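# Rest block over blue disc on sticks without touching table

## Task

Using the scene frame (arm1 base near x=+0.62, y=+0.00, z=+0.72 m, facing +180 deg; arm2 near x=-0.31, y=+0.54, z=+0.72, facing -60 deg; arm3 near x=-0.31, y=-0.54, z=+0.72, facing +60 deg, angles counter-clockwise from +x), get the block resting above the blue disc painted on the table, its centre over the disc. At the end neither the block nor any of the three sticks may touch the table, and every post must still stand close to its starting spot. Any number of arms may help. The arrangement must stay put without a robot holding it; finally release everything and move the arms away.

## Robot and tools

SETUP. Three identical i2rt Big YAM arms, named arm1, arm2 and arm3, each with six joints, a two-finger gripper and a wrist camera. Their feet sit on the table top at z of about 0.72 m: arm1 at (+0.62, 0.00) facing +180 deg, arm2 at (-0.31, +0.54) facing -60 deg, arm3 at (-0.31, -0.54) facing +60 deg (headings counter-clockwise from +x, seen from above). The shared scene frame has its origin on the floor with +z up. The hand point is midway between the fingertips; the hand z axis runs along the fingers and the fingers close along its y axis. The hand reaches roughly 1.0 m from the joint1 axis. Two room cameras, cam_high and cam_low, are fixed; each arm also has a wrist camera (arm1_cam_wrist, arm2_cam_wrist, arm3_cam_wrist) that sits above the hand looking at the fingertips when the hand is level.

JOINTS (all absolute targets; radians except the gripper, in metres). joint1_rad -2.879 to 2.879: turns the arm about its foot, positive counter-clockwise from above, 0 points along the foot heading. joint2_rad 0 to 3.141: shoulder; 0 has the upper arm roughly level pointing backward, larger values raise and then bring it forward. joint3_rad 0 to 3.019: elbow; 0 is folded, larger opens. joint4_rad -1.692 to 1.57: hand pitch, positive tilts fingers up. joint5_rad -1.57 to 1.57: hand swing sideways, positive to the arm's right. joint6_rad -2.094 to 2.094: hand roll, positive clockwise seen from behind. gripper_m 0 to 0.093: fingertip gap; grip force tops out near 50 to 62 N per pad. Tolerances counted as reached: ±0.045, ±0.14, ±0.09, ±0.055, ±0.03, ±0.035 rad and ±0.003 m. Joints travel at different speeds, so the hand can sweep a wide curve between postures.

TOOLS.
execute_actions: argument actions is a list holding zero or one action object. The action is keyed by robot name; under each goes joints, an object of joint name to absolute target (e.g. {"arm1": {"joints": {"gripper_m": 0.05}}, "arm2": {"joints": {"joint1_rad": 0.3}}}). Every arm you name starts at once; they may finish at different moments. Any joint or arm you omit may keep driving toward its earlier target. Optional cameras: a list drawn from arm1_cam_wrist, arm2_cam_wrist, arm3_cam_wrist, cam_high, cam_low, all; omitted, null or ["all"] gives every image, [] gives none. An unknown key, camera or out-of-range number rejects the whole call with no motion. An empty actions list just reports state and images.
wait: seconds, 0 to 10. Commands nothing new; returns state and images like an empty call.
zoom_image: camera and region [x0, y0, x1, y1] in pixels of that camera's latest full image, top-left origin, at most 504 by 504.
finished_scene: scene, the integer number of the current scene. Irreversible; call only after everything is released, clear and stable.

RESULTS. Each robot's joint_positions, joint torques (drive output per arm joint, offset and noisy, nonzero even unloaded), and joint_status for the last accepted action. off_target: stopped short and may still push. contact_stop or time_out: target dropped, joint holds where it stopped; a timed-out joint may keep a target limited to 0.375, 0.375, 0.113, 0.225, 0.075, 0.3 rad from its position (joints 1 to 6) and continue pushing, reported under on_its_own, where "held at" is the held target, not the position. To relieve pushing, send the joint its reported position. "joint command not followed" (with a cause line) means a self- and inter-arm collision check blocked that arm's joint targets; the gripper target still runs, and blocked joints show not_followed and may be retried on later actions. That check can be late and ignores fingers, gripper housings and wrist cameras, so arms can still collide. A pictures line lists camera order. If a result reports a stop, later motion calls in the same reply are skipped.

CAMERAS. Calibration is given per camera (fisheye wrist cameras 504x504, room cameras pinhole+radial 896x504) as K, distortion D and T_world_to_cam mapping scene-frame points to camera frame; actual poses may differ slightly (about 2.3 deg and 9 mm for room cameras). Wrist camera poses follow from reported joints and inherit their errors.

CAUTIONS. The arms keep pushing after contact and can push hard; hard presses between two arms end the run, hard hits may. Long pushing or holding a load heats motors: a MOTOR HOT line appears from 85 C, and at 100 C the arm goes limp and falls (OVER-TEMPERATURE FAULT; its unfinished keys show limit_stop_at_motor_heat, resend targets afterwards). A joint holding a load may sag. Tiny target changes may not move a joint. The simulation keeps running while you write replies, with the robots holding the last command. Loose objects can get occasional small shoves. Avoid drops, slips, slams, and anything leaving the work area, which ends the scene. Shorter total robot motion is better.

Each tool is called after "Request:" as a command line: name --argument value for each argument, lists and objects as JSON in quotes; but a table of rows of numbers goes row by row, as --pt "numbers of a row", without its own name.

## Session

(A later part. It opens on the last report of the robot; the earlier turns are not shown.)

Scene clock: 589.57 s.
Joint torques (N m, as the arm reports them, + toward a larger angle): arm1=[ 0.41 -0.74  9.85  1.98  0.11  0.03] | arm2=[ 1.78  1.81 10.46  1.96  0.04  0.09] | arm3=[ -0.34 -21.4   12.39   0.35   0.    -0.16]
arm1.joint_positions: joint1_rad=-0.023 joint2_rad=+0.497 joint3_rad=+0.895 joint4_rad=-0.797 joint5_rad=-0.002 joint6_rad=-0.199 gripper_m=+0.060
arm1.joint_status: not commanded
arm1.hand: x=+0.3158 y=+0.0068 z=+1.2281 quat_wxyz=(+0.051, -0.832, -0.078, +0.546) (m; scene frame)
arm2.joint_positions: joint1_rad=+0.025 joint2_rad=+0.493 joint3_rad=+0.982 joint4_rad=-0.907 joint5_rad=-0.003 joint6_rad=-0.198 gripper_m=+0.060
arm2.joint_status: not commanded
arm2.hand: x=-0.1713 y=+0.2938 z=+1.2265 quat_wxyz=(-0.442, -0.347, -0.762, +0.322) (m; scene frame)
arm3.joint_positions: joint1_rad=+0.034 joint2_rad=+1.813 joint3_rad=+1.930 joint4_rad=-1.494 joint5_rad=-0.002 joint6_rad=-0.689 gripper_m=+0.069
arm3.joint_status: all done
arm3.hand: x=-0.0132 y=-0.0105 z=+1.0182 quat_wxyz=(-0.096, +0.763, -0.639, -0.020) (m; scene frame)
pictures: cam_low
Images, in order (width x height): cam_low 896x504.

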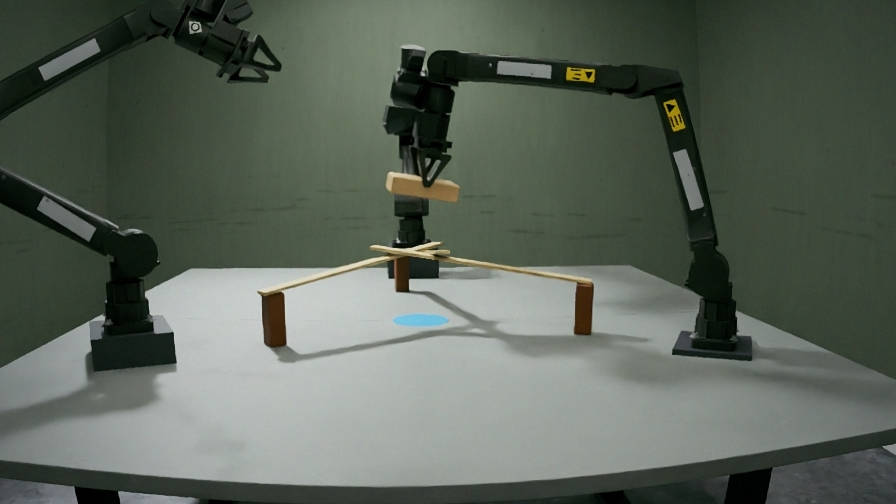

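Request:
execute_actions --actions '[{"arm3":{"joints":{"joint2_rad":1.955,"joint3_rad":1.935}}}]' --cameras '["cam_low","cam_high","arm3_cam_wrist"]'

Request:
zoom_image --camera "cam_low" --region '[340, 190, 520, 290]'

Scene clock: 600.60 s.
Joint torques (N m, as the arm reports them, + toward a larger angle): arm1=[ 0.64 -0.8   9.89  1.96  0.09  0.03] | arm2=[ 1.85  1.93 10.48  1.99  0.05  0.08] | arm3=[ -0.55 -25.39  10.86  -0.09  -0.01  -0.16]
arm1.joint_positions: joint1_rad=-0.023 joint2_rad=+0.497 joint3_rad=+0.895 joint4_rad=-0.797 joint5_rad=-0.002 joint6_rad=-0.199 gripper_m=+0.060
arm1.joint_status: not commanded
arm1.hand: x=+0.3158 y=+0.0068 z=+1.2281 quat_wxyz=(+0.051, -0.832, -0.078, +0.546) (m; scene frame)
arm2.joint_positions: joint1_rad=+0.025 joint2_rad=+0.493 joint3_rad=+0.982 joint4_rad=-0.907 joint5_rad=-0.003 joint6_rad=-0.198 gripper_m=+0.060
arm2.joint_status: not commanded
arm2.hand: x=-0.1713 y=+0.2938 z=+1.2265 quat_wxyz=(-0.442, -0.347, -0.762, +0.322) (m; scene frame)
arm3.joint_positions: joint1_rad=+0.034 joint2_rad=+1.986 joint3_rad=+1.919 joint4_rad=-1.495 joint5_rad=-0.002 joint6_rad=-0.690 gripper_m=+0.069
arm3.joint_status: all done
arm3.hand: x=-0.0060 y=+0.0030 z=+0.9115 quat_wxyz=(-0.006, +0.767, -0.642, -0.004) (m; scene frame)
pictures: arm3_cam_wrist, cam_high, cam_low
camera_calibration (this result's frames):
arm3_cam_wrist: T_world_to_cam=[[0.980673, 0.194334, 0.0226898, -0.0168799], [0.145313, -0.801091, 0.580635, -0.522248], [0.131013, -0.566116, -0.813848, 0.871531], [0, 0, 0, 1]] pos_world=[-0.0217393, 0.0782996, 1.01291]
Images, in order (width x height): arm3_cam_wrist 504x504, cam_high 896x504, cam_low 896x504.

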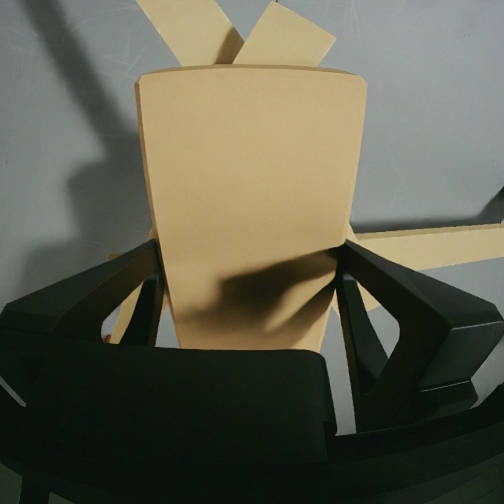

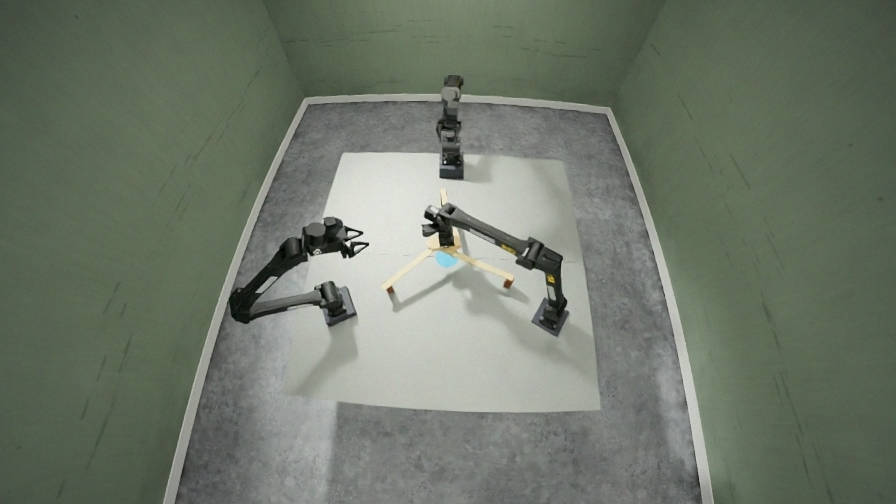

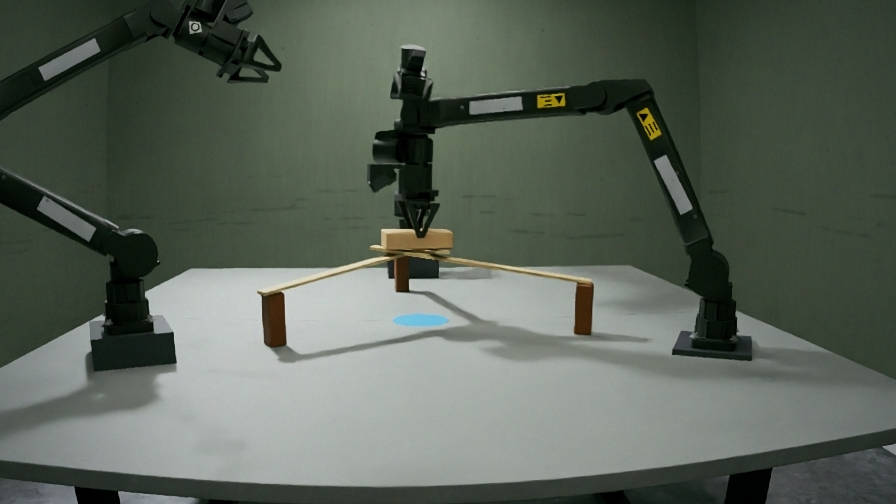

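Region (340, 190, 520, 290) of cam_low's 896x504 image, scaled by 2.800, with more detail than that image has.

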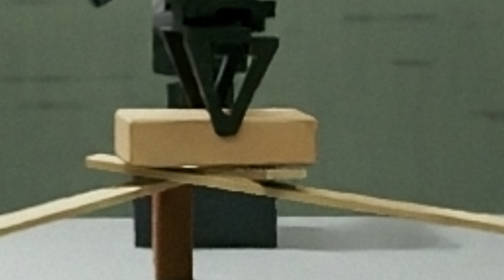

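Request:
execute_actions --actions '[{"arm3":{"joints":{"joint3_rad":1.905}}}]' --cameras '["cam_low"]'

Request:
zoom_image --camera "cam_low" --region '[340, 190, 520, 290]'

Scene clock: 606.27 s.
Joint torques (N m, as the arm reports them, + toward a larger angle): arm1=[ 0.25 -1.08  9.96  1.96  0.09  0.02] | arm2=[ 1.78  1.88 10.43  1.98  0.05  0.07] | arm3=[ -0.4  -25.39   9.1   -0.09  -0.01  -0.16]
arm1.joint_positions: joint1_rad=-0.023 joint2_rad=+0.497 joint3_rad=+0.895 joint4_rad=-0.797 joint5_rad=-0.002 joint6_rad=-0.199 gripper_m=+0.060
arm1.joint_status: not commanded
arm1.hand: x=+0.3158 y=+0.0068 z=+1.2281 quat_wxyz=(+0.051, -0.832, -0.078, +0.546) (m; scene frame)
arm2.joint_positions: joint1_rad=+0.025 joint2_rad=+0.493 joint3_rad=+0.982 joint4_rad=-0.907 joint5_rad=-0.003 joint6_rad=-0.198 gripper_m=+0.060
arm2.joint_status: not commanded
arm2.hand: x=-0.1713 y=+0.2938 z=+1.2265 quat_wxyz=(-0.442, -0.347, -0.762, +0.322) (m; scene frame)
arm3.joint_positions: joint1_rad=+0.034 joint2_rad=+1.986 joint3_rad=+1.910 joint4_rad=-1.495 joint5_rad=-0.002 joint6_rad=-0.690 gripper_m=+0.069
arm3.joint_status: all done
arm3.hand: x=-0.0072 y=+0.0008 z=+0.9080 quat_wxyz=(-0.001, +0.767, -0.642, -0.003) (m; scene frame)
pictures: cam_low
Images, in order (width x height): cam_low 896x504.

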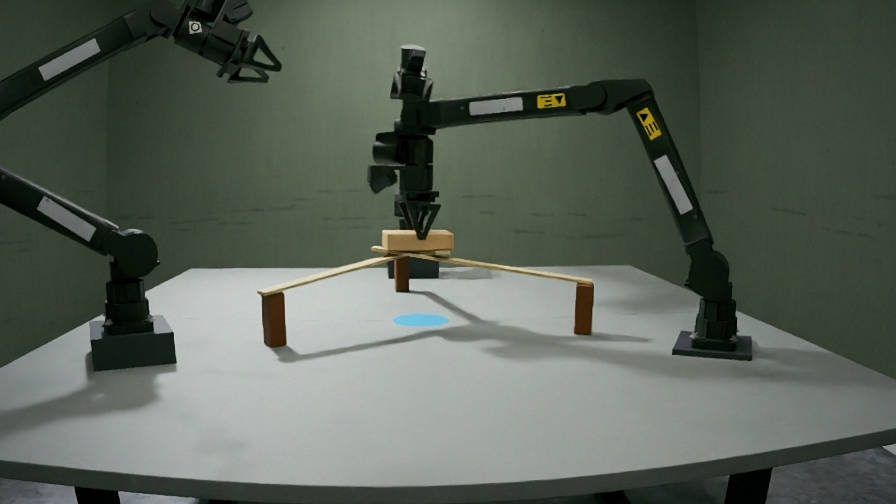

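Region (340, 190, 520, 290) of cam_low's 896x504 image, scaled by 2.800, with more detail than that image has.

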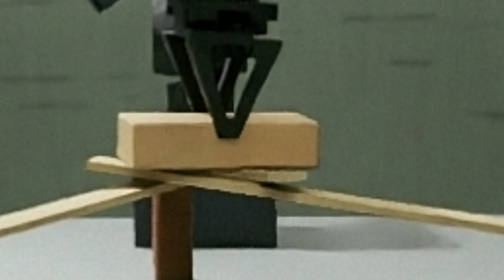

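Request:
execute_actions --actions '[{"arm3":{"joints":{"joint3_rad":1.896}}}]' --cameras '[]'

Request:
execute_actions --actions '[{"arm3":{"joints":{"gripper_m":0.093}}}]' --cameras '["cam_low"]'

Request:
execute_actions --actions '[{"arm3":{"joints":{"joint2_rad":1.0}}}]' --cameras '["cam_low","cam_high"]'

Scene clock: 613.30 s.
Joint torques (N m, as the arm reports them, + toward a larger angle): arm1=[ 0.57 -1.04  9.95  1.95  0.09  0.02] | arm2=[ 1.86  1.85 10.45  1.97  0.04  0.08] | arm3=[ -0.37 -25.03   8.38  -0.08  -0.02  -0.16]
arm1.joint_positions: joint1_rad=-0.023 joint2_rad=+0.497 joint3_rad=+0.895 joint4_rad=-0.797 joint5_rad=-0.002 joint6_rad=-0.199 gripper_m=+0.060
arm1.joint_status: not commanded
arm1.hand: x=+0.3158 y=+0.0068 z=+1.2281 quat_wxyz=(+0.051, -0.832, -0.078, +0.546) (m; scene frame)
arm2.joint_positions: joint1_rad=+0.025 joint2_rad=+0.493 joint3_rad=+0.982 joint4_rad=-0.907 joint5_rad=-0.003 joint6_rad=-0.198 gripper_m=+0.060
arm2.joint_status: not commanded
arm2.hand: x=-0.1713 y=+0.2938 z=+1.2265 quat_wxyz=(-0.442, -0.347, -0.762, +0.322) (m; scene frame)
arm3.joint_positions: joint1_rad=+0.034 joint2_rad=+1.986 joint3_rad=+1.910 joint4_rad=-1.495 joint5_rad=-0.002 joint6_rad=-0.690 gripper_m=+0.069
arm3.joint_status: all done
arm3.hand: x=-0.0072 y=+0.0008 z=+0.9080 quat_wxyz=(-0.001, +0.767, -0.642, -0.003) (m; scene frame)
pictures: none
No camera images: the call's "cameras" was empty. Leave "cameras" out to get every camera's image.

Scene clock: 613.83 s.
Joint torques (N m, as the arm reports them, + toward a larger angle): arm1=[ 0.51 -0.82  9.92  1.99  0.1   0.03] | arm2=[ 1.79  1.98 10.51  1.95  0.03  0.08] | arm3=[ -0.46 -25.26   8.63  -0.1   -0.01  -0.16]
arm1.joint_positions: joint1_rad=-0.023 joint2_rad=+0.497 joint3_rad=+0.895 joint4_rad=-0.797 joint5_rad=-0.002 joint6_rad=-0.199 gripper_m=+0.060
arm1.joint_status: not commanded
arm1.hand: x=+0.3158 y=+0.0068 z=+1.2281 quat_wxyz=(+0.051, -0.832, -0.078, +0.546) (m; scene frame)
arm2.joint_positions: joint1_rad=+0.025 joint2_rad=+0.493 joint3_rad=+0.982 joint4_rad=-0.907 joint5_rad=-0.003 joint6_rad=-0.198 gripper_m=+0.060
arm2.joint_status: not commanded
arm2.hand: x=-0.1713 y=+0.2938 z=+1.2265 quat_wxyz=(-0.442, -0.347, -0.762, +0.322) (m; scene frame)
arm3.joint_positions: joint1_rad=+0.034 joint2_rad=+1.986 joint3_rad=+1.907 joint4_rad=-1.495 joint5_rad=-0.002 joint6_rad=-0.690 gripper_m=+0.093
arm3.joint_status: all done
arm3.hand: x=-0.0077 y=+0.0000 z=+0.9067 quat_wxyz=(+0.000, +0.767, -0.642, -0.002) (m; scene frame)
pictures: cam_low
Images, in order (width x height): cam_low 896x504.

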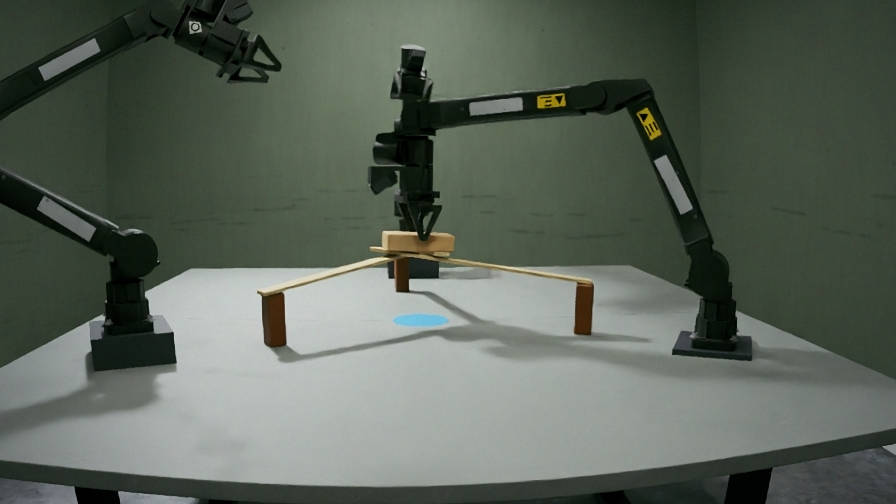

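Scene clock: 615.70 s.
Joint torques (N m, as the arm reports them, + toward a larger angle): arm1=[ 0.58 -0.97  9.9   1.92  0.09  0.  ] | arm2=[ 1.77  1.85 10.41  1.97  0.04  0.07] | arm3=[-0.56 -4.52  7.13  1.57  0.01 -0.12]
arm1.joint_positions: joint1_rad=-0.023 joint2_rad=+0.497 joint3_rad=+0.895 joint4_rad=-0.797 joint5_rad=-0.002 joint6_rad=-0.199 gripper_m=+0.060
arm1.joint_status: not commanded
arm1.hand: x=+0.3158 y=+0.0068 z=+1.2281 quat_wxyz=(+0.051, -0.832, -0.078, +0.546) (m; scene frame)
arm2.joint_positions: joint1_rad=+0.025 joint2_rad=+0.493 joint3_rad=+0.982 joint4_rad=-0.907 joint5_rad=-0.003 joint6_rad=-0.198 gripper_m=+0.060
arm2.joint_status: not commanded
arm2.hand: x=-0.1713 y=+0.2938 z=+1.2265 quat_wxyz=(-0.442, -0.347, -0.762, +0.322) (m; scene frame)
arm3.joint_positions: joint1_rad=+0.034 joint2_rad=+1.005 joint3_rad=+1.899 joint4_rad=-1.495 joint5_rad=-0.002 joint6_rad=-0.690 gripper_m=+0.093
arm3.joint_status: all done
arm3.hand: x=-0.1533 y=-0.2622 z=+1.3774 quat_wxyz=(-0.459, +0.678, -0.567, -0.088) (m; scene frame)
pictures: cam_high, cam_low
Images, in order (width x height): cam_high 896x504, cam_low 896x504.

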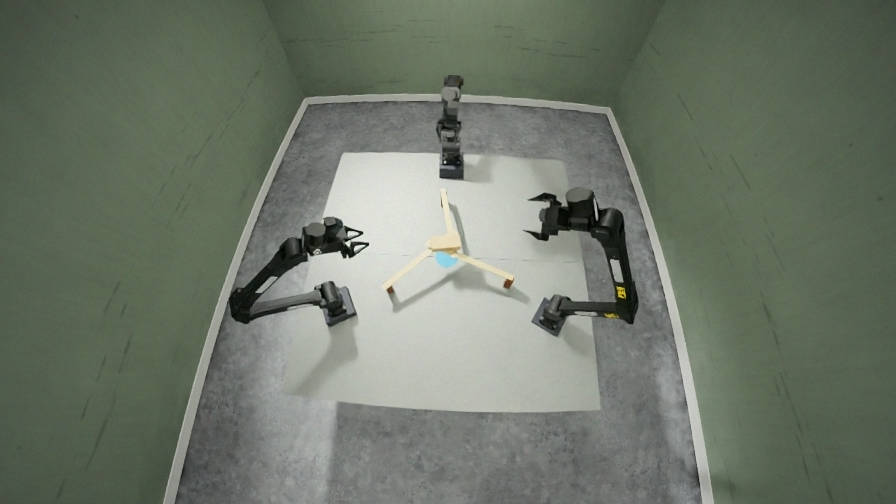

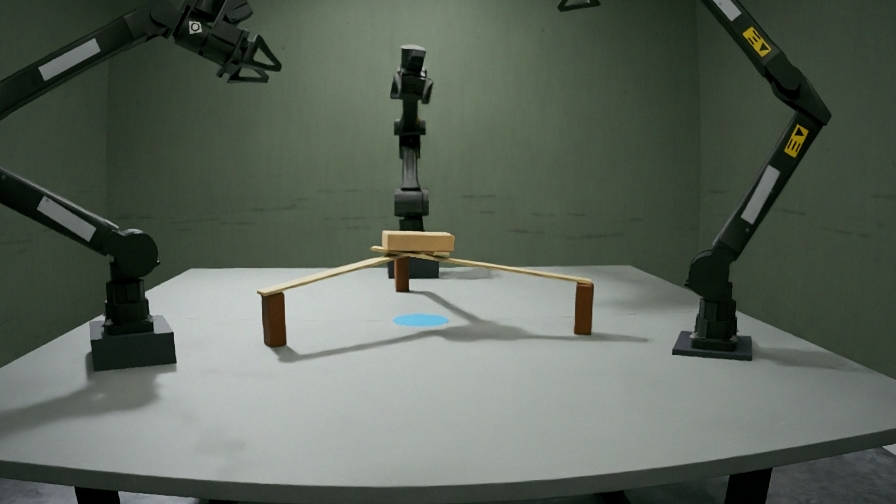

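Request:
finished_scene --scene 2

The scene is finished: the task was done.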